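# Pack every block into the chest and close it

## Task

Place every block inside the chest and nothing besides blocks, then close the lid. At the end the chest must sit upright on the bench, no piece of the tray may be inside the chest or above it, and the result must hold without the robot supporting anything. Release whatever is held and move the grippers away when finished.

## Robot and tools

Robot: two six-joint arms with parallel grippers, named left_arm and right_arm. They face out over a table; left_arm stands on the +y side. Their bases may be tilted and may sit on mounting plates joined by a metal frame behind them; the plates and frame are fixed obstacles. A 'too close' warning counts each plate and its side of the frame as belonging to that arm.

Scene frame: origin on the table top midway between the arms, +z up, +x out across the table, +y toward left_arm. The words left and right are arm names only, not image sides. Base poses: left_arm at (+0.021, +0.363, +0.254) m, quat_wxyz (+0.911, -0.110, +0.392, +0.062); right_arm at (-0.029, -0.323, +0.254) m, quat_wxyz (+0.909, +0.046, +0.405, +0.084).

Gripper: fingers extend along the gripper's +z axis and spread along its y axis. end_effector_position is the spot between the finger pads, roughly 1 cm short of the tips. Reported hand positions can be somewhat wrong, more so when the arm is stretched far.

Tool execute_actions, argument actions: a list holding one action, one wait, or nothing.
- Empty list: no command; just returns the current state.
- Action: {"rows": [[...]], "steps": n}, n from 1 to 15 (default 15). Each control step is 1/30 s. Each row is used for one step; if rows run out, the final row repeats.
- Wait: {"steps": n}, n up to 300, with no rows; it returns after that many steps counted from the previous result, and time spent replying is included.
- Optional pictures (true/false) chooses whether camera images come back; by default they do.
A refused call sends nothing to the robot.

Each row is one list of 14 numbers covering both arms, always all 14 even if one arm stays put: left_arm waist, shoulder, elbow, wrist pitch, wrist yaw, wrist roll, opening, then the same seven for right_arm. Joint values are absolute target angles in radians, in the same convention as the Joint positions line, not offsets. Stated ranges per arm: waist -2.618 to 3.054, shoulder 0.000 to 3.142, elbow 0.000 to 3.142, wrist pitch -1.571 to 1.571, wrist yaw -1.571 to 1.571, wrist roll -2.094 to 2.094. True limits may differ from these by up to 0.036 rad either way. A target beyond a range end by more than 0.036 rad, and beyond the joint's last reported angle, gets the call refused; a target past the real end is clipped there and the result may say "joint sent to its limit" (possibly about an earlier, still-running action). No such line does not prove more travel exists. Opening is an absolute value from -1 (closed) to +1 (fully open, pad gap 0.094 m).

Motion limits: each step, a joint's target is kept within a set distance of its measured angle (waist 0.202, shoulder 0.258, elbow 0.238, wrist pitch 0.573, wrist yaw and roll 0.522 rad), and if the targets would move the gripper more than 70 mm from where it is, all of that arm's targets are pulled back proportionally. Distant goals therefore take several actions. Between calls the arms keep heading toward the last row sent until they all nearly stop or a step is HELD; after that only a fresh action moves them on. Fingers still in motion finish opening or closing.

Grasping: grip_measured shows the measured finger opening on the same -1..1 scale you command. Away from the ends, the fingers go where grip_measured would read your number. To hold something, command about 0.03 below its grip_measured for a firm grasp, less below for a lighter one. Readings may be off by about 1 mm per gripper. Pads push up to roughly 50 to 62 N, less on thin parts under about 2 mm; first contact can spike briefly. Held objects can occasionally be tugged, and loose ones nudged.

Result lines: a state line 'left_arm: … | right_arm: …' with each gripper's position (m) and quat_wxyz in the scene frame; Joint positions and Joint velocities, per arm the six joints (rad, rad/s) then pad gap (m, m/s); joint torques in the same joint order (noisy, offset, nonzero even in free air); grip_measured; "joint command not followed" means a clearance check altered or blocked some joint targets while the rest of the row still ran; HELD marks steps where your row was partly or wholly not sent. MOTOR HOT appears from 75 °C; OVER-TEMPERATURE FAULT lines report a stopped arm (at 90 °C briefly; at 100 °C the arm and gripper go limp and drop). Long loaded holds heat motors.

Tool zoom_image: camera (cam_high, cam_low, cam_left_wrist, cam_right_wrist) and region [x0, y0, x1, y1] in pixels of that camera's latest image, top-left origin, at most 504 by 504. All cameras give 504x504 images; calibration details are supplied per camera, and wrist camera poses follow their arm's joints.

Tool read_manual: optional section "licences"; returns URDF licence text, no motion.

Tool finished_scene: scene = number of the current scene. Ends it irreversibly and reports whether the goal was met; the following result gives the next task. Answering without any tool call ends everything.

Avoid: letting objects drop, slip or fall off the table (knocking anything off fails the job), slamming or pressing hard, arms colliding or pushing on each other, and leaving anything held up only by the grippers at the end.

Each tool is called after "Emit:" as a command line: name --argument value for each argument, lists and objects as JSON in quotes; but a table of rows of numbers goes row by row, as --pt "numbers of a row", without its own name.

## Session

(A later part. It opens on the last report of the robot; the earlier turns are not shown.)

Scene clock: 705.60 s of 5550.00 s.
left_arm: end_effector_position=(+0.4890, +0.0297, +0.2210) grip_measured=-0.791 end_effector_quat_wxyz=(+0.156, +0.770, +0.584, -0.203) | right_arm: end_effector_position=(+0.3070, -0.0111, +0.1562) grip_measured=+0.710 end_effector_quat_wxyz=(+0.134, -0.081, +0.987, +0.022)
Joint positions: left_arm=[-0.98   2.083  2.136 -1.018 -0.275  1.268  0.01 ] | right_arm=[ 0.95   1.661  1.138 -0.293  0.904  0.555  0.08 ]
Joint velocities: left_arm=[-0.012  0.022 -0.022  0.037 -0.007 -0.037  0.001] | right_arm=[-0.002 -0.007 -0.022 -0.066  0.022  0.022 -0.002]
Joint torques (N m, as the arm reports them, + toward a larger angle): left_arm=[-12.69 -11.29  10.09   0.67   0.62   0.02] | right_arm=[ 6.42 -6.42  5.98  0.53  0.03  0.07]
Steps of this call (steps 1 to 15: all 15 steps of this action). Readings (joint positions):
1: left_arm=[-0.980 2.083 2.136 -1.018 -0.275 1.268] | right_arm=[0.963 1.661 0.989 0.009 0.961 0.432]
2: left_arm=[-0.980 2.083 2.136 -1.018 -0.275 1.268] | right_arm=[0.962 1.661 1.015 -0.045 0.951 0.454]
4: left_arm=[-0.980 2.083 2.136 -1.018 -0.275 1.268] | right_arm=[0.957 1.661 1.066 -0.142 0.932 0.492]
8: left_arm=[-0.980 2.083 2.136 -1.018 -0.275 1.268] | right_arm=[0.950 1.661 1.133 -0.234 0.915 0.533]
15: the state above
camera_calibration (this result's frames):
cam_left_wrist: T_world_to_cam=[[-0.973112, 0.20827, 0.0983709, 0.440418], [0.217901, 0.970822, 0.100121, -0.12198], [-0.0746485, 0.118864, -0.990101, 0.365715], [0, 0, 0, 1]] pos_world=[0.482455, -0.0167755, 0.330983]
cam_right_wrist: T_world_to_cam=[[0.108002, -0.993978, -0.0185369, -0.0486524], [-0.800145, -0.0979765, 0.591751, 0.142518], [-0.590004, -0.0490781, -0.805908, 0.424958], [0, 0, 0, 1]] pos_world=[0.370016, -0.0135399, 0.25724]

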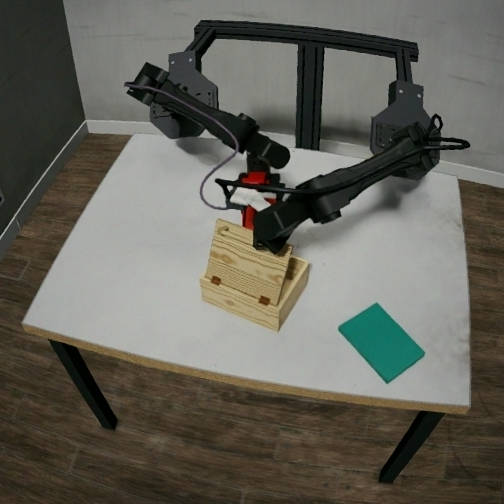

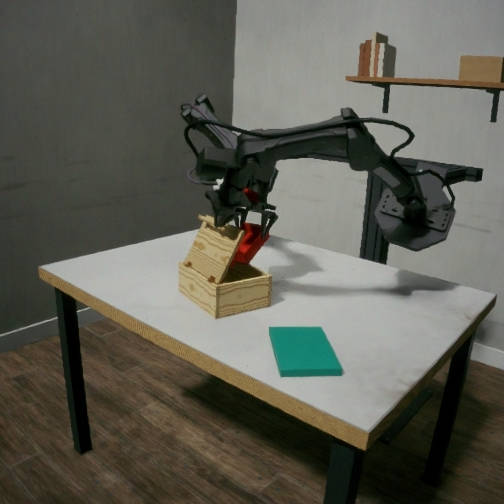

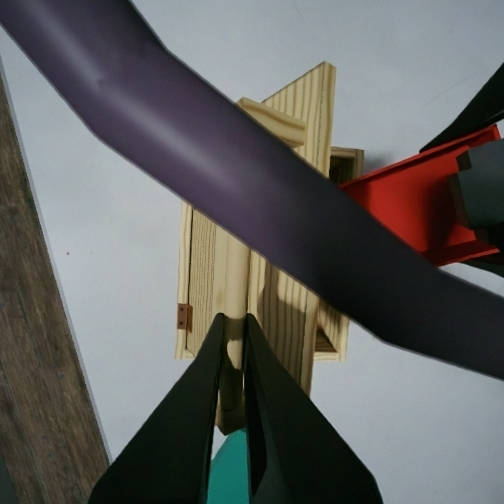

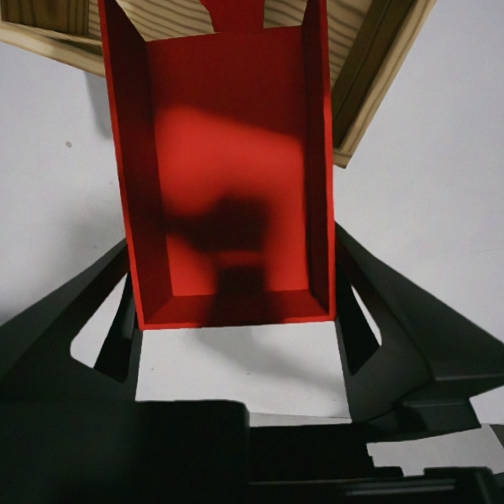

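Emit:
execute_actions --actions '[{"rows":[[-1.025,2.081,2.182,-1.015,-0.25,1.27,-0.805,0.96,1.65,1.14,-0.24,0.92,0.535,0.65],[-1.025,2.081,2.182,-1.015,-0.25,1.27,-0.805,0.965,1.65,1.13,-0.16,0.94,0.5,0.65],[-1.025,2.081,2.182,-1.015,-0.25,1.27,-0.805,0.97,1.65,1.11,-0.08,0.96,0.465,0.65],[-1.025,2.081,2.182,-1.015,-0.25,1.27,-0.805,0.975,1.65,1.08,0,0.98,0.43,0.65],[-1.025,2.081,2.182,-1.015,-0.25,1.27,-0.805,0.98,1.65,1.04,0.08,0.995,0.395,0.65],[-1.025,2.081,2.182,-1.015,-0.25,1.27,-0.805,0.985,1.65,1.0,0.16,1.01,0.36,0.65],[-1.025,2.081,2.182,-1.015,-0.25,1.27,-0.805,0.99,1.65,0.965,0.24,1.02,0.325,0.65],[-1.025,2.081,2.182,-1.015,-0.25,1.27,-0.805,0.99,1.655,0.93,0.32,1.03,0.29,0.65],[-1.025,2.081,2.182,-1.015,-0.25,1.27,-0.805,0.99,1.66,0.895,0.4,1.04,0.255,0.65],[-1.025,2.081,2.182,-1.015,-0.25,1.27,-0.805,0.99,1.665,0.865,0.48,1.045,0.22,0.65],[-1.025,2.081,2.182,-1.015,-0.25,1.27,-0.805,0.99,1.675,0.835,0.56,1.05,0.185,0.65],[-1.025,2.081,2.182,-1.015,-0.25,1.27,-0.805,0.99,1.685,0.805,0.64,1.05,0.15,0.65],[-1.025,2.081,2.182,-1.015,-0.25,1.27,-0.805,0.99,1.695,0.78,0.72,1.05,0.115,0.65],[-1.025,2.081,2.182,-1.015,-0.25,1.27,-0.805,0.99,1.71,0.755,0.8,1.05,0.08,0.65],[-1.025,2.081,2.182,-1.015,-0.25,1.27,-0.805,0.99,1.725,0.73,0.88,1.05,0.045,0.65]]}]' --pictures false

Emit:
execute_actions --actions '[{"rows":[[-1.025,2.081,2.182,-1.015,-0.25,1.27,-0.805,0.985,1.74,0.705,0.96,1.04,0.01,0.65],[-1.025,2.081,2.182,-1.015,-0.25,1.27,-0.805,0.98,1.755,0.68,1.03,1.025,-0.02,0.65],[-1.025,2.081,2.182,-1.015,-0.25,1.27,-0.805,0.97,1.765,0.65,1.1,1.005,-0.05,0.65],[-1.025,2.081,2.182,-1.015,-0.25,1.27,-0.805,0.955,1.77,0.62,1.17,0.985,-0.08,0.65],[-1.025,2.081,2.182,-1.015,-0.25,1.27,-0.805,0.94,1.775,0.585,1.24,0.96,-0.11,0.65],[-1.025,2.081,2.182,-1.015,-0.25,1.27,-0.805,0.92,1.775,0.55,1.3,0.935,-0.135,0.65],[-1.025,2.081,2.182,-1.015,-0.25,1.27,-0.805,0.9,1.775,0.515,1.36,0.91,-0.16,0.65],[-1.025,2.081,2.182,-1.015,-0.25,1.27,-0.805,0.88,1.775,0.48,1.41,0.885,-0.18,0.65],[-1.025,2.081,2.182,-1.015,-0.25,1.27,-0.805,0.855,1.77,0.445,1.45,0.86,-0.195,0.65],[-1.025,2.081,2.182,-1.015,-0.25,1.27,-0.805,0.83,1.765,0.41,1.48,0.83,-0.2,0.65],[-1.025,2.081,2.182,-1.015,-0.25,1.27,-0.805,0.805,1.755,0.375,1.49,0.8,-0.2,0.65],[-1.025,2.081,2.182,-1.015,-0.25,1.27,-0.805,0.775,1.73,0.345,1.48,0.77,-0.2,0.65],[-1.025,2.081,2.182,-1.015,-0.25,1.27,-0.805,0.745,1.705,0.32,1.465,0.74,-0.2,0.65],[-1.025,2.081,2.182,-1.015,-0.25,1.27,-0.805,0.715,1.68,0.3,1.45,0.71,-0.19,0.65],[-1.025,2.081,2.182,-1.015,-0.25,1.27,-0.805,0.685,1.655,0.285,1.43,0.68,-0.19,0.65]]}]' --pictures false

Emit:
execute_actions --actions '[{"rows":[[-1.025,2.081,2.182,-1.015,-0.25,1.27,-0.805,0.65,1.625,0.27,1.41,0.65,-0.18,0.65],[-1.025,2.081,2.182,-1.015,-0.25,1.27,-0.805,0.615,1.595,0.255,1.39,0.62,-0.18,0.65],[-1.025,2.081,2.182,-1.015,-0.25,1.27,-0.805,0.58,1.565,0.245,1.37,0.59,-0.18,0.65],[-1.025,2.081,2.182,-1.015,-0.25,1.27,-0.805,0.545,1.535,0.235,1.35,0.56,-0.18,0.65],[-1.025,2.081,2.182,-1.015,-0.25,1.27,-0.805,0.51,1.505,0.235,1.33,0.54,-0.18,0.65],[-1.025,2.081,2.182,-1.015,-0.25,1.27,-0.805,0.485,1.48,0.235,1.32,0.53,-0.18,0.65],[-1.025,2.081,2.182,-1.015,-0.25,1.27,-0.805,0.47,1.46,0.235,1.31,0.53,-0.18,0.65]],"steps":13}]'

Scene clock: 748.13 s of 5550.00 s.
left_arm: end_effector_position=(+0.4890, +0.0297, +0.2210) grip_measured=-0.791 end_effector_quat_wxyz=(+0.156, +0.770, +0.584, -0.203) | right_arm: end_effector_position=(+0.2942, -0.0176, +0.1412) grip_measured=+0.710 end_effector_quat_wxyz=(+0.267, -0.082, +0.960, +0.033)
Joint positions: left_arm=[-0.98   2.083  2.136 -1.018 -0.275  1.268  0.01 ] | right_arm=[0.966 1.701 0.779 0.539 1.019 0.193 0.08 ]
Joint velocities: left_arm=[ 0.007 -0.012  0.002  0.007 -0.007 -0.007 -0.   ] | right_arm=[-0.012  0.379 -0.691  2.117  0.081 -0.872  0.001]
Joint torques (N m, as the arm reports them, + toward a larger angle): left_arm=[-12.72 -11.28  10.14   0.67   0.63   0.01] | right_arm=[ 7.76 -4.84  3.09  1.04  0.26 -0.1 ]
Steps of this call (steps 1 to 30: the robot went on to your last target; steps 31 to 100: nothing new was sent; then 38.70 s passed at rest; steps 101 to 115: all 15 steps of this action). Readings (joint positions):
101: left_arm=[-0.980 2.083 2.136 -1.018 -0.275 1.268] | right_arm=[0.950 1.661 1.138 -0.302 0.902 0.558]
102: left_arm=[-0.980 2.083 2.136 -1.018 -0.275 1.268] | right_arm=[0.950 1.661 1.137 -0.284 0.905 0.549]
104: left_arm=[-0.980 2.083 2.136 -1.018 -0.275 1.268] | right_arm=[0.950 1.661 1.123 -0.204 0.920 0.516]
108: left_arm=[-0.980 2.083 2.136 -1.018 -0.275 1.268] | right_arm=[0.957 1.661 1.012 0.047 0.967 0.416]
115: the state above

Scene clock: 748.63 s of 5550.00 s.
left_arm: end_effector_position=(+0.4890, +0.0297, +0.2210) grip_measured=-0.791 end_effector_quat_wxyz=(+0.156, +0.770, +0.584, -0.203) | right_arm: end_effector_position=(+0.2893, -0.1182, +0.1149) grip_measured=+0.710 end_effector_quat_wxyz=(+0.349, -0.103, +0.931, +0.026)
Joint positions: left_arm=[-0.98   2.083  2.136 -1.018 -0.275  1.268  0.01 ] | right_arm=[ 0.732  1.723  0.325  1.357  0.803 -0.161  0.08 ]
Joint velocities: left_arm=[-0.002  0.002 -0.007  0.007 -0.037 -0.022 -0.002] | right_arm=[-0.842 -0.667 -0.667  0.125 -0.784 -0.198  0.001]
Joint torques (N m, as the arm reports them, + toward a larger angle): left_arm=[-12.71 -11.29  10.13   0.65   0.62   0.03] | right_arm=[ 4.07 -6.64  1.28  1.82 -0.23 -0.06]
Steps of this call (steps 1 to 15: all 15 steps of this action). Readings (joint positions):
1: left_arm=[-0.980 2.083 2.136 -1.018 -0.275 1.268] | right_arm=[0.966 1.714 0.755 0.616 1.021 0.159]
2: left_arm=[-0.980 2.083 2.136 -1.018 -0.275 1.268] | right_arm=[0.966 1.729 0.731 0.692 1.021 0.125]
4: left_arm=[-0.980 2.083 2.136 -1.018 -0.275 1.268] | right_arm=[0.965 1.754 0.681 0.841 1.012 0.061]
8: left_arm=[-0.980 2.083 2.136 -1.018 -0.275 1.268] | right_arm=[0.918 1.774 0.551 1.115 0.956 -0.059]
15: the state above

Scene clock: 749.07 s of 5550.00 s.
left_arm: end_effector_position=(+0.4890, +0.0297, +0.2210) grip_measured=-0.791 end_effector_quat_wxyz=(+0.156, +0.770, +0.584, -0.203) | right_arm: end_effector_position=(+0.3435, -0.1825, +0.1345) grip_measured=+0.710 end_effector_quat_wxyz=(+0.401, -0.059, +0.914, +0.024)
Joint positions: left_arm=[-0.98   2.083  2.136 -1.018 -0.275  1.268  0.01 ] | right_arm=[ 0.472  1.472  0.253  1.325  0.569 -0.171  0.08 ]
Joint velocities: left_arm=[ 0.007  0.002  0.007 -0.022 -0.007 -0.022 -0.   ] | right_arm=[-0.007 -0.002 -0.012 -0.256 -0.168 -0.022  0.001]
Joint torques (N m, as the arm reports them, + toward a larger angle): left_arm=[-12.73 -11.27  10.16   0.66   0.62   0.01] | right_arm=[ 1.78 -5.48  0.17  1.51 -0.25 -0.16]
Steps of this call (steps 1 to 13: all 13 steps of this action). Readings (joint positions):
1: left_arm=[-0.980 2.083 2.136 -1.018 -0.275 1.268] | right_arm=[0.701 1.697 0.305 1.359 0.777 -0.164]
2: left_arm=[-0.980 2.083 2.136 -1.018 -0.275 1.268] | right_arm=[0.669 1.669 0.289 1.359 0.749 -0.166]
4: left_arm=[-0.980 2.083 2.136 -1.018 -0.275 1.268] | right_arm=[0.602 1.606 0.266 1.356 0.692 -0.168]
8: left_arm=[-0.980 2.083 2.136 -1.018 -0.275 1.268] | right_arm=[0.487 1.495 0.253 1.335 0.612 -0.170]
13: the state above
camera_calibration (this result's frames):
cam_left_wrist: T_world_to_cam=[[-0.973112, 0.20827, 0.0983709, 0.440418], [0.217901, 0.970822, 0.100121, -0.12198], [-0.0746485, 0.118864, -0.990101, 0.365715], [0, 0, 0, 1]] pos_world=[0.482455, -0.0167755, 0.330983]
cam_right_wrist: T_world_to_cam=[[0.0748305, -0.996909, -0.023916, -0.211858], [-0.994034, -0.0764801, 0.077758, 0.307453], [-0.0793468, 0.0179547, -0.996685, 0.283055], [0, 0, 0, 1]] pos_world=[0.343932, -0.192772, 0.253143]

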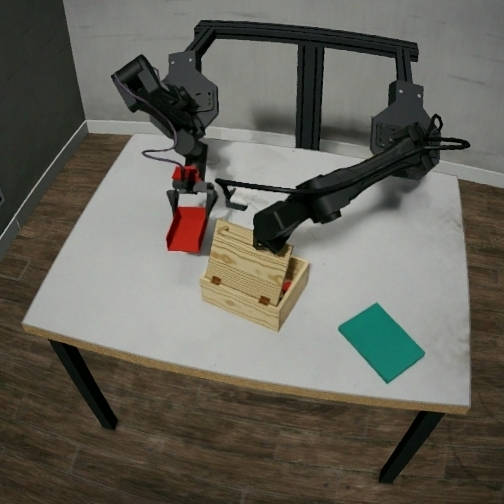

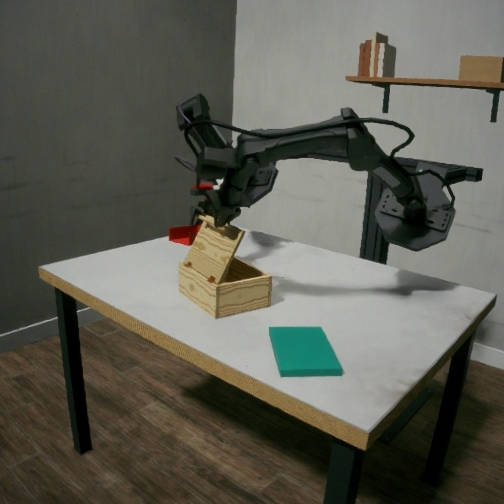

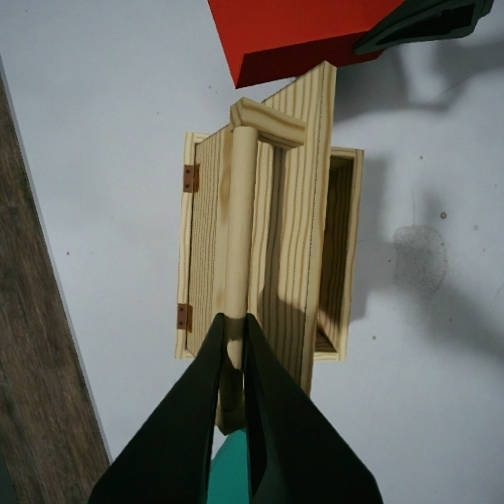

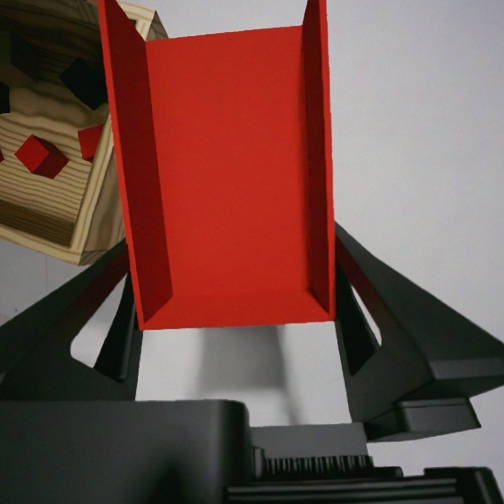

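Emit:
execute_actions --actions '[{"rows":[[-1.01,2.06,2.15,-0.995,-0.25,1.272,-0.795,0.45,1.455,0.25,1.3,0.5,-0.17,0.65],[-1.0,2.045,2.12,-0.98,-0.25,1.272,-0.795,0.42,1.45,0.255,1.29,0.46,-0.17,0.65],[-1.0,2.035,2.1,-0.967,-0.25,1.272,-0.795,0.385,1.445,0.26,1.28,0.42,-0.17,0.65],[-0.998,2.026,2.08,-0.954,-0.25,1.274,-0.795,0.35,1.44,0.265,1.27,0.38,-0.165,0.65],[-0.997,2.017,2.06,-0.942,-0.25,1.274,-0.795,0.31,1.44,0.27,1.26,0.34,-0.165,0.65],[-0.996,2.008,2.04,-0.93,-0.25,1.276,-0.795,0.27,1.44,0.275,1.26,0.3,-0.16,0.65],[-0.995,2.0,2.02,-0.918,-0.25,1.276,-0.795,0.23,1.44,0.28,1.26,0.26,-0.16,0.65],[-0.994,1.992,2.0,-0.906,-0.248,1.278,-0.795,0.19,1.44,0.28,1.26,0.22,-0.155,0.65],[-0.993,1.985,1.98,-0.894,-0.248,1.278,-0.795,0.15,1.45,0.28,1.26,0.18,-0.155,0.65],[-0.993,1.978,1.96,-0.882,-0.246,1.28,-0.795,0.11,1.46,0.28,1.26,0.14,-0.15,0.65],[-0.992,1.971,1.94,-0.87,-0.246,1.28,-0.795,0.07,1.47,0.285,1.27,0.1,-0.15,0.65],[-0.992,1.964,1.92,-0.857,-0.244,1.28,-0.795,0.03,1.485,0.29,1.28,0.06,-0.145,0.65],[-0.991,1.957,1.9,-0.844,-0.244,1.282,-0.795,-0.01,1.5,0.295,1.29,0.02,-0.145,0.65],[-0.99,1.95,1.88,-0.831,-0.242,1.284,-0.795,-0.05,1.515,0.3,1.3,-0.02,-0.142,0.65],[-0.989,1.943,1.861,-0.818,-0.242,1.285,-0.795,-0.085,1.53,0.305,1.31,-0.05,-0.142,0.65]]}]' --pictures false

Emit:
execute_actions --actions '[{"rows":[[-0.988,1.936,1.842,-0.805,-0.24,1.286,-0.795,-0.115,1.55,0.31,1.32,-0.075,-0.142,0.65],[-0.987,1.929,1.823,-0.792,-0.24,1.287,-0.795,-0.14,1.57,0.315,1.33,-0.09,-0.142,0.65],[-0.986,1.922,1.804,-0.779,-0.238,1.288,-0.795,-0.16,1.59,0.32,1.34,-0.1,-0.142,0.65],[-0.985,1.916,1.785,-0.765,-0.238,1.289,-0.795,-0.17,1.61,0.326,1.35,-0.1,-0.142,0.65],[-0.984,1.91,1.766,-0.751,-0.236,1.29,-0.795,-0.178,1.63,0.332,1.36,-0.1,-0.142,0.65],[-0.983,1.904,1.747,-0.737,-0.236,1.292,-0.795,-0.178,1.65,0.338,1.37,-0.1,-0.142,0.65],[-0.982,1.898,1.728,-0.723,-0.234,1.294,-0.795,-0.178,1.67,0.345,1.38,-0.1,-0.142,0.65],[-0.98,1.893,1.709,-0.709,-0.232,1.296,-0.797,-0.178,1.69,0.352,1.39,-0.1,-0.142,0.65],[-0.978,1.888,1.69,-0.695,-0.23,1.298,-0.797,-0.178,1.71,0.359,1.4,-0.1,-0.142,0.65],[-0.976,1.883,1.671,-0.681,-0.228,1.3,-0.797,-0.178,1.73,0.366,1.408,-0.1,-0.142,0.65],[-0.974,1.879,1.652,-0.667,-0.226,1.303,-0.797,-0.178,1.75,0.373,1.415,-0.1,-0.142,0.65],[-0.971,1.875,1.634,-0.653,-0.224,1.306,-0.797,-0.178,1.77,0.38,1.42,-0.1,-0.142,0.65],[-0.968,1.871,1.616,-0.639,-0.222,1.309,-0.797,-0.178,1.785,0.387,1.425,-0.1,-0.142,0.65],[-0.965,1.867,1.598,-0.625,-0.22,1.312,-0.797,-0.178,1.8,0.393,1.43,-0.1,-0.142,0.65],[-0.962,1.864,1.581,-0.611,-0.218,1.315,-0.797,-0.178,1.812,0.398,1.43,-0.1,-0.142,0.65]]}]' --pictures false

Emit:
execute_actions --actions '[{"rows":[[-0.959,1.861,1.564,-0.597,-0.216,1.317,-0.797,-0.178,1.82,0.402,1.43,-0.1,-0.142,0.65],[-0.956,1.859,1.548,-0.583,-0.214,1.319,-0.797,-0.178,1.826,0.403,1.43,-0.1,-0.142,0.65],[-0.953,1.857,1.532,-0.569,-0.212,1.321,-0.797,-0.178,1.826,0.403,1.43,-0.1,-0.142,0.65],[-0.95,1.855,1.517,-0.555,-0.21,1.323,-0.797,-0.178,1.826,0.403,1.43,-0.1,-0.142,0.65],[-0.946,1.853,1.502,-0.541,-0.208,1.325,-0.797,-0.178,1.826,0.403,1.43,-0.1,-0.142,0.65],[-0.942,1.852,1.488,-0.53,-0.207,1.327,-0.797,-0.178,1.826,0.403,1.43,-0.1,-0.142,0.65],[-0.938,1.851,1.474,-0.525,-0.207,1.328,-0.797,-0.178,1.826,0.403,1.43,-0.1,-0.142,0.65],[-0.934,1.851,1.46,-0.523,-0.207,1.328,-0.797,-0.178,1.826,0.403,1.43,-0.1,-0.142,0.65]],"steps":14}]'

Scene clock: 783.10 s of 5550.00 s.
left_arm: end_effector_position=(+0.4751, +0.0342, +0.2155) grip_measured=-0.787 end_effector_quat_wxyz=(+0.173, +0.769, +0.584, -0.197) | right_arm: end_effector_position=(+0.3669, -0.2772, +0.0904) grip_measured=+0.710 end_effector_quat_wxyz=(+0.382, -0.071, +0.921, +0.003)
Joint positions: left_arm=[-0.98   1.982  1.917 -0.863 -0.275  1.285  0.01 ] | right_arm=[-0.017  1.497  0.278  1.269  0.113 -0.155  0.08 ]
Joint velocities: left_arm=[-0.002 -0.227 -0.535  0.418 -0.007  0.066 -0.   ] | right_arm=[-1.053  0.413  0.183  0.183 -1.004 -0.037 -0.001]
Joint torques (N m, as the arm reports them, + toward a larger angle): left_arm=[ -9.14 -12.88   4.07   0.52   0.71  -0.1 ] | right_arm=[ 0.5  -4.72  2.01  1.77 -0.09  0.11]
Steps of this call (steps 1 to 30: the robot went on to your last target; steps 31 to 100: nothing new was sent; then 30.20 s passed at rest; steps 101 to 115: all 15 steps of this action). Readings (joint positions):
101: left_arm=[-0.980 2.083 2.136 -1.018 -0.275 1.268] | right_arm=[0.470 1.472 0.253 1.305 0.538 -0.172]
102: left_arm=[-0.980 2.083 2.136 -1.018 -0.275 1.268] | right_arm=[0.459 1.472 0.253 1.303 0.524 -0.172]
104: left_arm=[-0.980 2.075 2.120 -1.007 -0.275 1.268] | right_arm=[0.412 1.471 0.253 1.291 0.480 -0.172]
108: left_arm=[-0.980 2.043 2.049 -0.962 -0.275 1.271] | right_arm=[0.260 1.463 0.253 1.269 0.365 -0.169]
115: the state above

Scene clock: 783.60 s of 5550.00 s.
left_arm: end_effector_position=(+0.4448, +0.0422, +0.1967) grip_measured=-0.787 end_effector_quat_wxyz=(+0.183, +0.770, +0.579, -0.195) | right_arm: end_effector_position=(+0.3523, -0.3003, +0.0303) grip_measured=+0.710 end_effector_quat_wxyz=(+0.342, -0.079, +0.936, +0.026)
Joint positions: left_arm=[-0.968  1.88   1.64  -0.668 -0.261  1.313  0.01 ] | right_arm=[-0.169  1.785  0.37   1.375 -0.08  -0.148  0.08 ]
Joint velocities: left_arm=[ 0.066 -0.12  -0.525  0.286  0.066  0.007  0.001] | right_arm=[-0.002  0.432  0.168  0.183 -0.125  0.022  0.   ]
Joint torques (N m, as the arm reports them, + toward a larger angle): left_arm=[ -7.45 -10.69   3.43   0.86   0.75  -0.04] | right_arm=[-0.5  -5.58  0.93  1.81 -0.2   0.06]
Steps of this call (steps 1 to 15: all 15 steps of this action). Readings (joint positions):
1: left_arm=[-0.980 1.974 1.898 -0.848 -0.275 1.287] | right_arm=[-0.053 1.513 0.284 1.275 0.079 -0.154]
2: left_arm=[-0.980 1.966 1.880 -0.834 -0.275 1.290] | right_arm=[-0.085 1.531 0.290 1.281 0.049 -0.153]
4: left_arm=[-0.980 1.950 1.843 -0.804 -0.275 1.295] | right_arm=[-0.136 1.570 0.300 1.295 0.003 -0.151]
8: left_arm=[-0.980 1.920 1.771 -0.748 -0.275 1.303] | right_arm=[-0.169 1.653 0.320 1.323 -0.046 -0.148]
15: the state above

Scene clock: 784.07 s of 5550.00 s.
left_arm: end_effector_position=(+0.4153, +0.0504, +0.1637) grip_measured=-0.787 end_effector_quat_wxyz=(+0.166, +0.770, +0.581, -0.204) | right_arm: end_effector_position=(+0.3524, -0.2989, +0.0249) grip_measured=+0.710 end_effector_quat_wxyz=(+0.343, -0.080, +0.935, +0.029)
Joint positions: left_arm=[-0.931  1.866  1.481 -0.552 -0.236  1.322  0.01 ] | right_arm=[-0.169  1.82   0.385  1.398 -0.087 -0.147  0.08 ]
Joint velocities: left_arm=[ 0.007 -0.002  0.007 -0.081 -0.007 -0.022 -0.001] | right_arm=[-0.007 -0.022  0.002 -0.007 -0.022  0.022  0.001]
Joint torques (N m, as the arm reports them, + toward a larger angle): left_arm=[ -7.68 -11.09   3.66   0.95   0.68   0.05] | right_arm=[-0.51 -5.52  1.07  1.74 -0.22  0.03]
Steps of this call (steps 1 to 14: all 14 steps of this action). Readings (joint positions):
1: left_arm=[-0.966 1.877 1.622 -0.657 -0.259 1.314] | right_arm=[-0.169 1.798 0.376 1.379 -0.081 -0.148]
2: left_arm=[-0.962 1.873 1.605 -0.646 -0.256 1.315] | right_arm=[-0.169 1.809 0.380 1.381 -0.082 -0.148]
4: left_arm=[-0.956 1.869 1.571 -0.624 -0.252 1.317] | right_arm=[-0.169 1.820 0.383 1.390 -0.085 -0.147]
8: left_arm=[-0.940 1.866 1.509 -0.579 -0.244 1.319] | right_arm=[-0.169 1.820 0.384 1.396 -0.087 -0.147]
14: the state above
camera_calibration (this result's frames):
cam_left_wrist: T_world_to_cam=[[-0.973976, 0.210366, 0.0843601, 0.372587], [0.217414, 0.972328, 0.0854891, -0.117788], [-0.0640417, 0.101605, -0.992761, 0.29794], [0, 0, 0, 1]] pos_world=[0.40758, 0.00587706, 0.274422]
cam_right_wrist: T_world_to_cam=[[0.115374, -0.993107, -0.0206933, -0.34436], [-0.972907, -0.11718, 0.199303, 0.293318], [-0.200354, -0.0028618, -0.979719, 0.212635], [0, 0, 0, 1]] pos_world=[0.367703, -0.307006, 0.142738]

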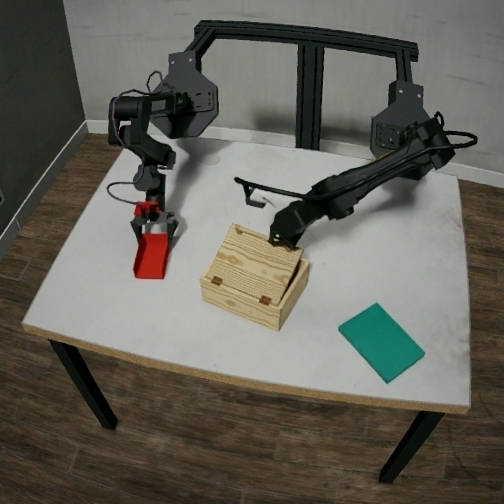

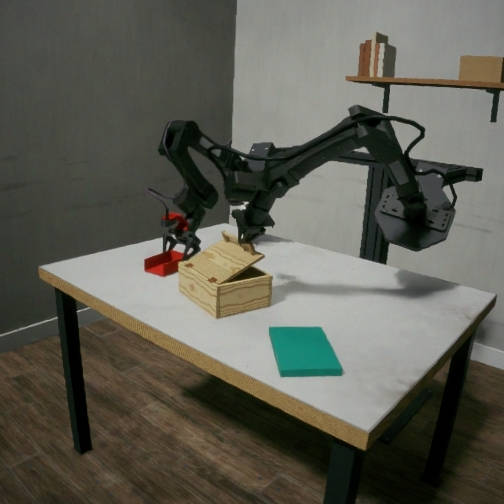

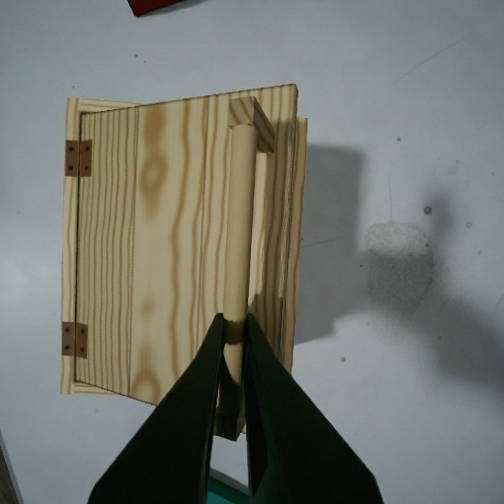

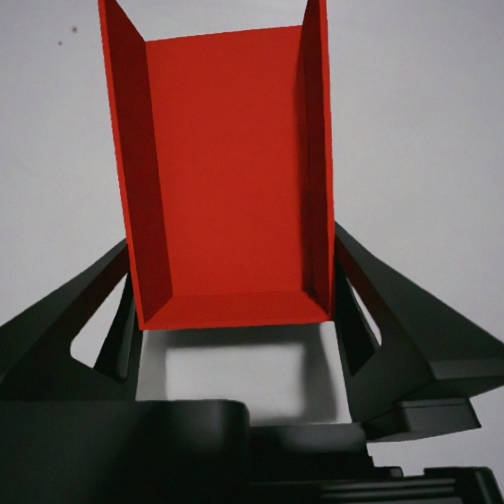

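Emit:
execute_actions --actions '[{"rows":[[-0.93,1.865,1.45,-0.51,-0.204,1.33,-0.797,-0.178,1.835,0.403,1.43,-0.1,-0.142,0.65],[-0.925,1.874,1.44,-0.497,-0.201,1.334,-0.797,-0.178,1.835,0.403,1.43,-0.1,-0.142,0.65],[-0.92,1.878,1.43,-0.484,-0.198,1.338,-0.797,-0.178,1.835,0.403,1.43,-0.1,-0.142,0.65],[-0.915,1.881,1.42,-0.471,-0.195,1.342,-0.797,-0.178,1.835,0.403,1.43,-0.1,-0.142,0.72],[-0.91,1.884,1.41,-0.458,-0.192,1.346,-0.797,-0.178,1.835,0.403,1.43,-0.1,-0.142,0.8],[-0.905,1.887,1.401,-0.445,-0.189,1.35,-0.797,-0.178,1.835,0.403,1.43,-0.1,-0.142,0.9],[-0.9,1.89,1.392,-0.432,-0.186,1.354,-0.797,-0.178,1.835,0.403,1.43,-0.1,-0.142,1],[-0.895,1.894,1.384,-0.42,-0.183,1.358,-0.797,-0.178,1.81,0.38,1.41,-0.1,-0.142,1],[-0.89,1.898,1.376,-0.408,-0.18,1.362,-0.797,-0.178,1.78,0.36,1.39,-0.1,-0.142,1],[-0.885,1.902,1.369,-0.396,-0.177,1.366,-0.797,-0.178,1.74,0.345,1.37,-0.1,-0.142,1],[-0.88,1.906,1.362,-0.385,-0.174,1.37,-0.797,-0.178,1.7,0.33,1.35,-0.1,-0.142,1],[-0.876,1.91,1.356,-0.375,-0.172,1.374,-0.797,-0.178,1.66,0.315,1.33,-0.1,-0.142,1],[-0.872,1.914,1.35,-0.367,-0.17,1.377,-0.797,-0.178,1.62,0.3,1.31,-0.1,-0.142,1],[-0.868,1.918,1.345,-0.36,-0.168,1.38,-0.797,-0.178,1.58,0.285,1.29,-0.1,-0.142,1],[-0.864,1.922,1.34,-0.358,-0.168,1.38,-0.797,-0.178,1.54,0.27,1.27,-0.1,-0.142,1]]}]' --pictures false

Emit:
execute_actions --actions '[{"rows":[[-0.864,1.925,1.34,-0.358,-0.168,1.38,-0.797,-0.178,1.5,0.26,1.25,-0.1,-0.142,1],[-0.864,1.925,1.34,-0.358,-0.168,1.38,-0.797,-0.178,1.46,0.25,1.22,-0.1,-0.142,1],[-0.864,1.925,1.34,-0.358,-0.168,1.38,-0.797,-0.178,1.42,0.24,1.19,-0.1,-0.142,1],[-0.864,1.925,1.34,-0.358,-0.168,1.38,-0.797,-0.178,1.38,0.23,1.16,-0.1,-0.142,1],[-0.864,1.925,1.34,-0.358,-0.168,1.38,-0.797,-0.178,1.34,0.22,1.13,-0.1,-0.142,1],[-0.864,1.925,1.34,-0.358,-0.168,1.38,-0.797,-0.178,1.31,0.22,1.1,-0.1,-0.142,1]],"steps":11}]'

Scene clock: 799.27 s of 5550.00 s.
left_arm: end_effector_position=(+0.3973, +0.0552, +0.1238) grip_measured=-0.787 end_effector_quat_wxyz=(+0.163, +0.770, +0.581, -0.208) | right_arm: end_effector_position=(+0.3629, -0.2997, +0.0641) grip_measured=+1.000 end_effector_quat_wxyz=(+0.368, -0.080, +0.926, +0.027)
Joint positions: left_arm=[-0.872  1.897  1.371 -0.409 -0.198  1.365  0.01 ] | right_arm=[-0.169  1.625  0.314  1.326 -0.088 -0.147  0.094]
Joint velocities: left_arm=[ 0.134  0.139 -0.134  0.242 -0.007  0.154  0.001] | right_arm=[ 0.002 -1.243 -0.398 -0.344  0.022 -0.022  0.   ]
Joint torques (N m, as the arm reports them, + toward a larger angle): left_arm=[-7.33 -8.29  3.13  0.64  0.62  0.05] | right_arm=[-0.57 -6.48 -1.23  1.43 -0.15  0.05]
Steps of this call (steps 1 to 15: the robot went on to your last target; steps 16 to 90: nothing new was sent; then 11.70 s passed at rest; steps 91 to 105: all 15 steps of this action). Readings (joint positions):
91: left_arm=[-0.931 1.866 1.481 -0.552 -0.236 1.322] | right_arm=[-0.169 1.821 0.385 1.400 -0.087 -0.147]
92: left_arm=[-0.930 1.866 1.478 -0.548 -0.236 1.323] | right_arm=[-0.169 1.823 0.385 1.401 -0.087 -0.147]
94: left_arm=[-0.926 1.866 1.464 -0.531 -0.232 1.328] | right_arm=[-0.169 1.827 0.385 1.401 -0.087 -0.147]
98: left_arm=[-0.908 1.867 1.422 -0.484 -0.216 1.342] | right_arm=[-0.169 1.828 0.385 1.403 -0.088 -0.147]
105: the state above

Scene clock: 799.63 s of 5550.00 s.
left_arm: end_effector_position=(+0.3949, +0.0558, +0.1147) grip_measured=-0.787 end_effector_quat_wxyz=(+0.161, +0.770, +0.582, -0.206) | right_arm: end_effector_position=(+0.3706, -0.3010, +0.1152) grip_measured=+1.000 end_effector_quat_wxyz=(+0.394, -0.081, +0.915, +0.025)
Joint positions: left_arm=[-0.86   1.912  1.36  -0.383 -0.195  1.373  0.01 ] | right_arm=[-0.169  1.322  0.241  1.153 -0.089 -0.147  0.094]
Joint velocities: left_arm=[-0.002 -0.007  0.002 -0.037 -0.037 -0.007 -0.   ] | right_arm=[ 0.002 -0.007 -0.012 -0.359  0.066  0.022  0.   ]
Joint torques (N m, as the arm reports them, + toward a larger angle): left_arm=[-7.67 -8.64  3.1   0.85  0.66  0.07] | right_arm=[-0.58 -5.94  0.13  1.52 -0.18  0.04]
Steps of this call (steps 1 to 11: all 11 steps of this action). Readings (joint positions):
1: left_arm=[-0.868 1.902 1.367 -0.401 -0.196 1.367] | right_arm=[-0.169 1.582 0.301 1.313 -0.088 -0.147]
2: left_arm=[-0.864 1.907 1.364 -0.394 -0.196 1.369] | right_arm=[-0.169 1.540 0.290 1.298 -0.088 -0.147]
4: left_arm=[-0.861 1.912 1.361 -0.385 -0.196 1.372] | right_arm=[-0.169 1.458 0.269 1.261 -0.088 -0.147]
8: left_arm=[-0.860 1.912 1.360 -0.383 -0.195 1.373] | right_arm=[-0.169 1.332 0.241 1.183 -0.089 -0.147]
11: the state above
camera_calibration (this result's frames):
cam_left_wrist: T_world_to_cam=[[-0.972821, 0.211301, 0.0947194, 0.35402], [0.219677, 0.971509, 0.0889512, -0.115645], [-0.0732253, 0.107341, -0.991522, 0.250574], [0, 0, 0, 1]] pos_world=[0.388151, 0.0106482, 0.225204]
cam_right_wrist: T_world_to_cam=[[0.115346, -0.993278, -0.00970167, -0.347979], [-0.989045, -0.115749, 0.0916105, 0.311607], [-0.0921177, -0.000971506, -0.995748, 0.266999], [0, 0, 0, 1]] pos_world=[0.372927, -0.309312, 0.233942]

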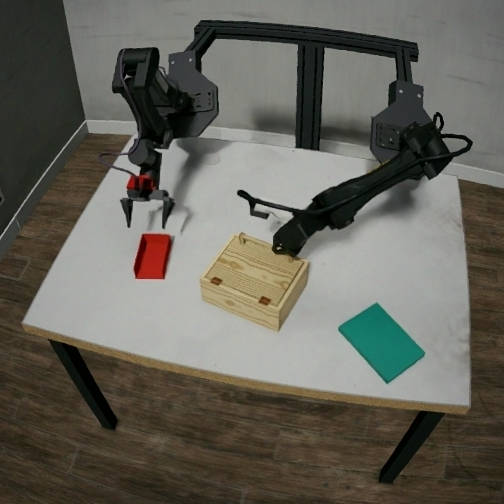

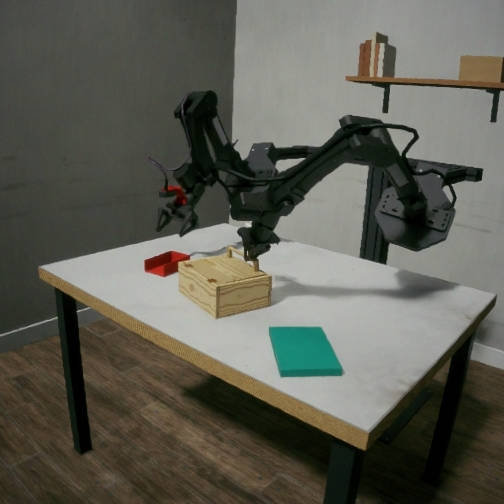

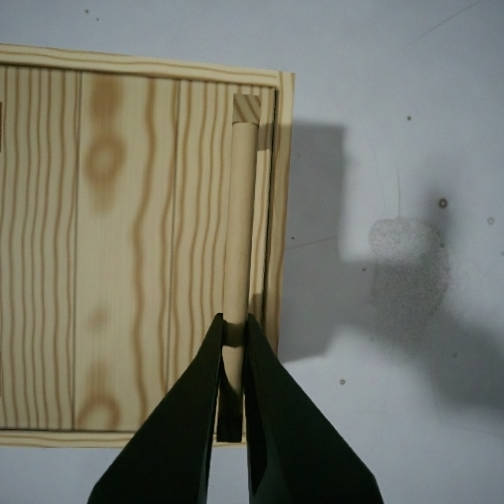

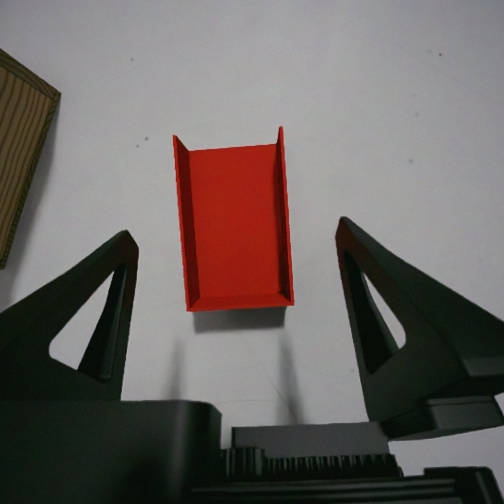

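Emit:
execute_actions --actions '[{"rows":[[-0.858,1.93,1.34,-0.358,-0.168,1.38,-0.797,-0.178,1.28,0.22,1.05,-0.1,-0.142,1],[-0.858,1.93,1.34,-0.358,-0.168,1.38,-0.797,-0.178,1.24,0.22,1.0,-0.1,-0.142,1],[-0.858,1.93,1.34,-0.358,-0.168,1.38,-0.78,-0.178,1.2,0.21,0.94,-0.1,-0.142,1],[-0.858,1.93,1.34,-0.358,-0.168,1.38,-0.7,-0.178,1.16,0.21,0.88,-0.1,-0.142,1],[-0.858,1.93,1.34,-0.358,-0.168,1.38,-0.5,-0.178,1.12,0.2,0.82,-0.1,-0.142,1],[-0.87,1.91,1.35,-0.37,-0.18,1.38,-0.3,-0.178,1.08,0.2,0.76,-0.1,-0.142,1],[-0.89,1.88,1.35,-0.4,-0.19,1.37,-0.1,-0.178,1.04,0.2,0.7,-0.1,-0.142,1],[-0.91,1.86,1.35,-0.43,-0.2,1.36,-0.1,-0.178,1.0,0.2,0.64,-0.1,-0.142,1],[-0.925,1.84,1.35,-0.46,-0.21,1.35,-0.1,-0.178,0.96,0.2,0.58,-0.1,-0.142,1],[-0.94,1.82,1.345,-0.49,-0.22,1.34,-0.1,-0.178,0.92,0.2,0.52,-0.1,-0.142,1],[-0.955,1.795,1.34,-0.52,-0.23,1.33,-0.1,-0.178,0.88,0.2,0.46,-0.1,-0.142,1],[-0.965,1.76,1.33,-0.54,-0.24,1.33,-0.1,-0.178,0.85,0.2,0.4,-0.1,-0.142,1],[-0.97,1.72,1.31,-0.55,-0.24,1.33,-0.1,-0.178,0.85,0.2,0.35,-0.1,-0.142,1],[-0.97,1.67,1.28,-0.55,-0.24,1.33,-0.1,-0.178,0.85,0.2,0.3,-0.1,-0.142,1],[-0.96,1.62,1.24,-0.55,-0.24,1.33,-0.1,-0.178,0.85,0.2,0.3,-0.1,-0.142,1]]}]' --pictures false

Emit:
execute_actions --actions '[{"rows":[[-0.93,1.57,1.2,-0.54,-0.24,1.33,-0.1,-0.178,0.85,0.2,0.3,-0.1,-0.142,1],[-0.89,1.52,1.16,-0.53,-0.24,1.33,-0.1,-0.178,0.85,0.2,0.3,-0.1,-0.142,1],[-0.85,1.47,1.12,-0.52,-0.24,1.33,-0.1,-0.178,0.85,0.2,0.3,-0.1,-0.142,1],[-0.8,1.42,1.08,-0.51,-0.24,1.33,-0.1,-0.178,0.85,0.2,0.3,-0.1,-0.142,1],[-0.75,1.37,1.04,-0.5,-0.24,1.33,-0.1,-0.178,0.85,0.2,0.3,-0.1,-0.142,1],[-0.7,1.32,1.0,-0.49,-0.24,1.33,-0.1,-0.178,0.85,0.2,0.3,-0.1,-0.142,1],[-0.65,1.27,0.96,-0.48,-0.24,1.33,-0.1,-0.178,0.85,0.2,0.3,-0.1,-0.142,1],[-0.6,1.22,0.92,-0.47,-0.24,1.33,-0.1,-0.178,0.85,0.2,0.3,-0.1,-0.142,1],[-0.55,1.17,0.88,-0.46,-0.24,1.33,-0.1,-0.178,0.85,0.2,0.3,-0.1,-0.142,1],[-0.5,1.12,0.84,-0.45,-0.24,1.33,-0.1,-0.178,0.85,0.2,0.3,-0.1,-0.142,1],[-0.45,1.08,0.8,-0.45,-0.24,1.33,-0.1,-0.178,0.85,0.2,0.3,-0.1,-0.142,1],[-0.41,1.05,0.77,-0.45,-0.24,1.33,-0.1,-0.178,0.85,0.2,0.3,-0.1,-0.142,1],[-0.38,1.03,0.75,-0.45,-0.24,1.33,-0.1,-0.178,0.85,0.2,0.3,-0.1,-0.142,1]]}]'

Emit:
zoom_image --camera "cam_low" --region '[140,220,320,340]'

Scene clock: 828.10 s of 5550.00 s.
left_arm: end_effector_position=(+0.3937, +0.0676, +0.1773) grip_measured=-0.102 end_effector_quat_wxyz=(+0.182, +0.776, +0.569, -0.204) | right_arm: end_effector_position=(+0.3254, -0.3016, +0.1349) grip_measured=+1.000 end_effector_quat_wxyz=(+0.292, -0.080, +0.952, +0.035)
Joint positions: left_arm=[-0.946  1.741  1.308 -0.485 -0.229  1.346  0.042] | right_arm=[-0.169  0.863  0.218  0.5   -0.089 -0.147  0.094]
Joint velocities: left_arm=[-0.271 -1.429 -0.75  -0.286  0.037 -0.037  0.   ] | right_arm=[ 0.012 -0.125 -0.012 -1.223 -0.037  0.095  0.   ]
Joint torques (N m, as the arm reports them, + toward a larger angle): left_arm=[ -6.46 -12.14   3.48   0.2    0.24  -0.04] | right_arm=[-0.9  -3.66  2.58  1.14 -0.18  0.06]
Steps of this call (steps 1 to 30: the robot went on to your last target; steps 31 to 100: nothing new was sent; then 24.63 s passed at rest; steps 101 to 115: all 15 steps of this action). Readings (joint positions):
101: left_arm=[-0.860 1.912 1.360 -0.383 -0.195 1.373] | right_arm=[-0.169 1.318 0.241 1.096 -0.089 -0.147]
102: left_arm=[-0.860 1.912 1.360 -0.383 -0.195 1.373] | right_arm=[-0.169 1.305 0.241 1.075 -0.089 -0.147]
104: left_arm=[-0.859 1.912 1.360 -0.383 -0.195 1.374] | right_arm=[-0.169 1.247 0.234 1.013 -0.089 -0.147]
108: left_arm=[-0.861 1.910 1.360 -0.385 -0.198 1.373] | right_arm=[-0.169 1.082 0.219 0.845 -0.089 -0.147]
115: the state above

Scene clock: 828.60 s of 5550.00 s.
left_arm: end_effector_position=(+0.3752, +0.3410, +0.1538) grip_measured=-0.102 end_effector_quat_wxyz=(+0.082, +0.636, +0.766, -0.045) | right_arm: end_effector_position=(+0.2800, -0.3011, +0.1114) grip_measured=+1.000 end_effector_quat_wxyz=(+0.197, -0.079, +0.976, +0.043)
Joint positions: left_arm=[-0.384  1.052  0.778 -0.465 -0.258  1.336  0.042] | right_arm=[-0.169  0.862  0.209  0.309 -0.089 -0.147  0.094]
Joint velocities: left_arm=[ 0.325 -0.266 -0.32  -0.037 -0.022 -0.037 -0.001] | right_arm=[ 0.002  0.002 -0.002 -0.037  0.022  0.066  0.   ]
Joint torques (N m, as the arm reports them, + toward a larger angle): left_arm=[-2.81 -7.26  5.01  0.8   0.43 -0.06] | right_arm=[-0.76 -4.13  2.94  0.99 -0.19  0.05]
Steps of this call (steps 1 to 15: all 15 steps of this action). Readings (joint positions):
1: left_arm=[-0.948 1.689 1.279 -0.489 -0.229 1.344] | right_arm=[-0.169 0.862 0.218 0.462 -0.089 -0.147]
2: left_arm=[-0.942 1.632 1.246 -0.492 -0.229 1.343] | right_arm=[-0.169 0.862 0.217 0.428 -0.089 -0.147]
4: left_arm=[-0.892 1.519 1.175 -0.492 -0.228 1.341] | right_arm=[-0.169 0.862 0.213 0.379 -0.089 -0.147]
8: left_arm=[-0.677 1.315 1.020 -0.475 -0.238 1.338] | right_arm=[-0.169 0.862 0.209 0.329 -0.089 -0.147]
15: the state above
camera_calibration (this result's frames):
cam_left_wrist: T_world_to_cam=[[-0.960153, -0.276577, 0.0401435, 0.440843], [-0.235202, 0.877253, 0.418459, -0.239718], [-0.150952, 0.392343, -0.907348, 0.176313], [0, 0, 0, 1]] pos_world=[0.393509, 0.263045, 0.242593]
cam_right_wrist: T_world_to_cam=[[0.112809, -0.991991, -0.0568084, -0.331325], [-0.866473, -0.126196, 0.48301, 0.141199], [-0.486311, -0.00526496, -0.87377, 0.350365], [0, 0, 0, 1]] pos_world=[0.330107, -0.309008, 0.219116]

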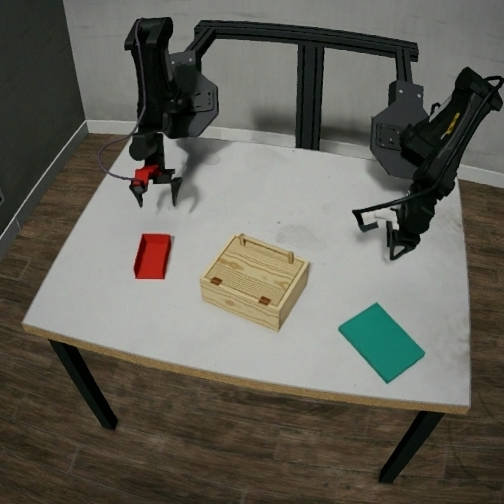

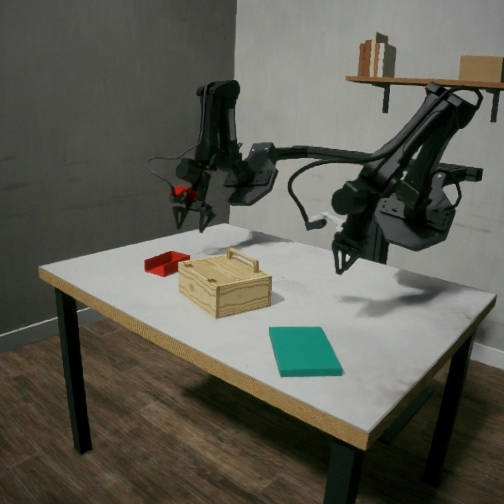

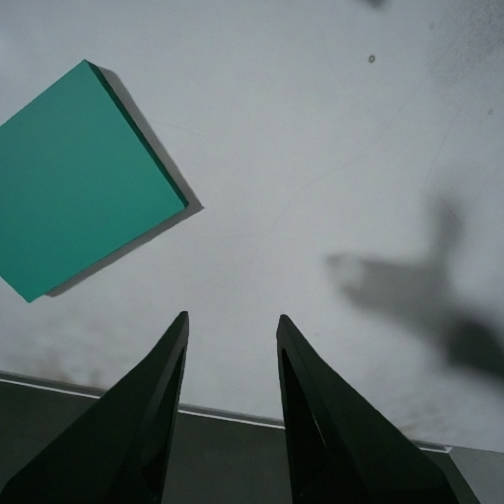

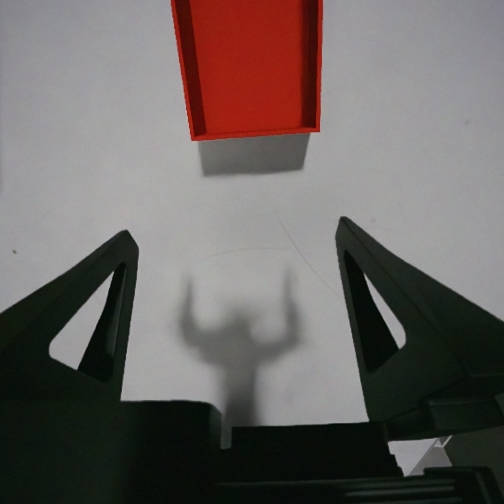

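Region (140, 220, 320, 340) of cam_low's 504x504 image, scaled by 2.800, with more detail than that image has.

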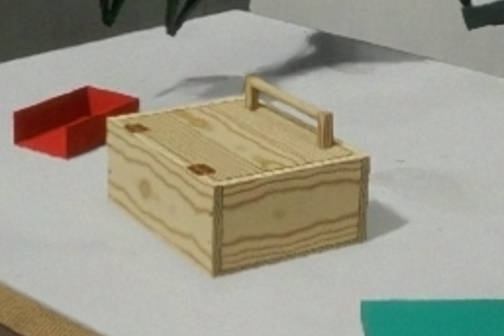

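Emit:
execute_actions --actions '[]'

Scene clock: 833.60 s of 5550.00 s.
left_arm: end_effector_position=(+0.3714, +0.3425, +0.1521) grip_measured=-0.102 end_effector_quat_wxyz=(+0.078, +0.635, +0.767, -0.045) | right_arm: end_effector_position=(+0.2791, -0.3011, +0.1110) grip_measured=+1.000 end_effector_quat_wxyz=(+0.195, -0.079, +0.977, +0.043)
Joint positions: left_arm=[-0.378  1.048  0.767 -0.463 -0.258  1.336  0.042] | right_arm=[-0.169  0.862  0.209  0.305 -0.089 -0.147  0.094]
Joint velocities: left_arm=[-0.012 -0.007  0.007  0.066 -0.066  0.007  0.002] | right_arm=[ 0.002 -0.002 -0.002  0.051 -0.022 -0.051  0.   ]
Joint torques (N m, as the arm reports them, + toward a larger angle): left_arm=[-1.52 -8.36  4.2   0.68  0.35 -0.05] | right_arm=[-0.58 -4.01  2.87  0.97 -0.21  0.07]
Steps of this call (steps 1 to 30: the robot went on to your last target; steps 31 to 100: nothing new was sent; then 1.67 s passed at rest). Readings (joint positions):
1: left_arm=[-0.378 1.048 0.771 -0.465 -0.258 1.336] | right_arm=[-0.169 0.862 0.209 0.308 -0.089 -0.147]
2: left_arm=[-0.378 1.048 0.768 -0.465 -0.258 1.336] | right_arm=[-0.169 0.862 0.209 0.307 -0.089 -0.147]
4: left_arm=[-0.378 1.048 0.767 -0.465 -0.258 1.336] | right_arm=[-0.169 0.862 0.209 0.306 -0.089 -0.147]
8: left_arm=[-0.378 1.048 0.767 -0.463 -0.258 1.336] | right_arm=[-0.169 0.862 0.209 0.305 -0.089 -0.147]
100: the state above
All arms were judged still, so your last target was given up. Only a new action makes them travel on or press farther. Fingers that are still opening or closing keep moving.
camera_calibration (this result's frames):
cam_left_wrist: T_world_to_cam=[[-0.959457, -0.278212, 0.0451595, 0.437231], [-0.233723, 0.874885, 0.424204, -0.241893], [-0.157528, 0.396451, -0.90444, 0.17413], [0, 0, 0, 1]] pos_world=[0.390399, 0.264237, 0.240357]
cam_right_wrist: T_world_to_cam=[[0.112695, -0.99198, -0.0572293, -0.331157], [-0.864612, -0.126282, 0.486312, 0.1397], [-0.489639, -0.00532402, -0.871909, 0.350332], [0, 0, 0, 1]] pos_world=[0.329642, -0.308994, 0.218568]

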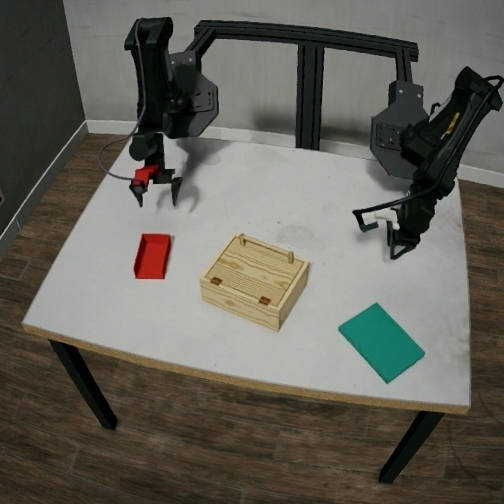

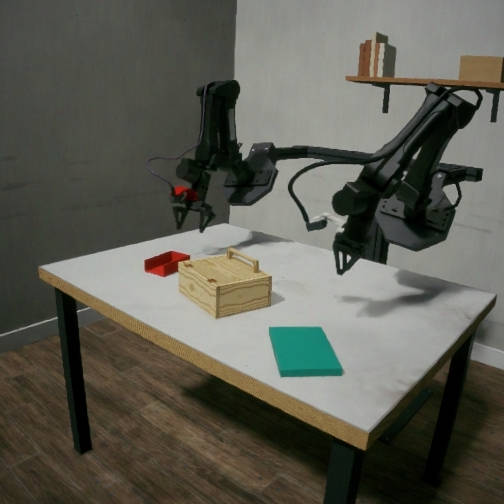

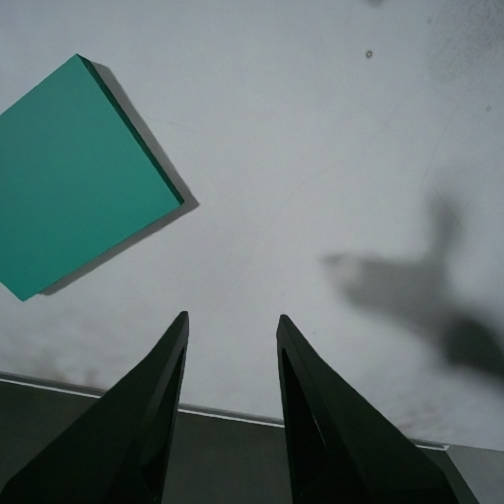

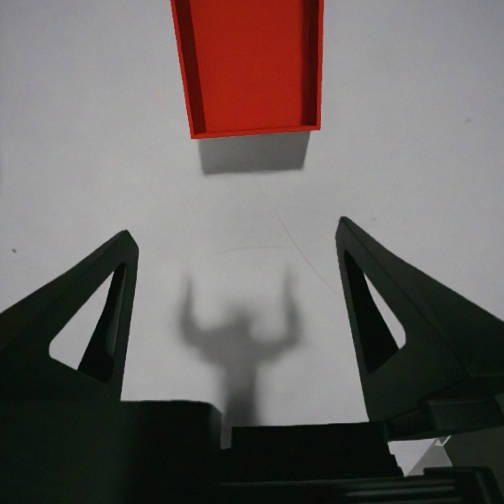

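Emit:
finished_scene --scene 2

The scene is finished: the task was done.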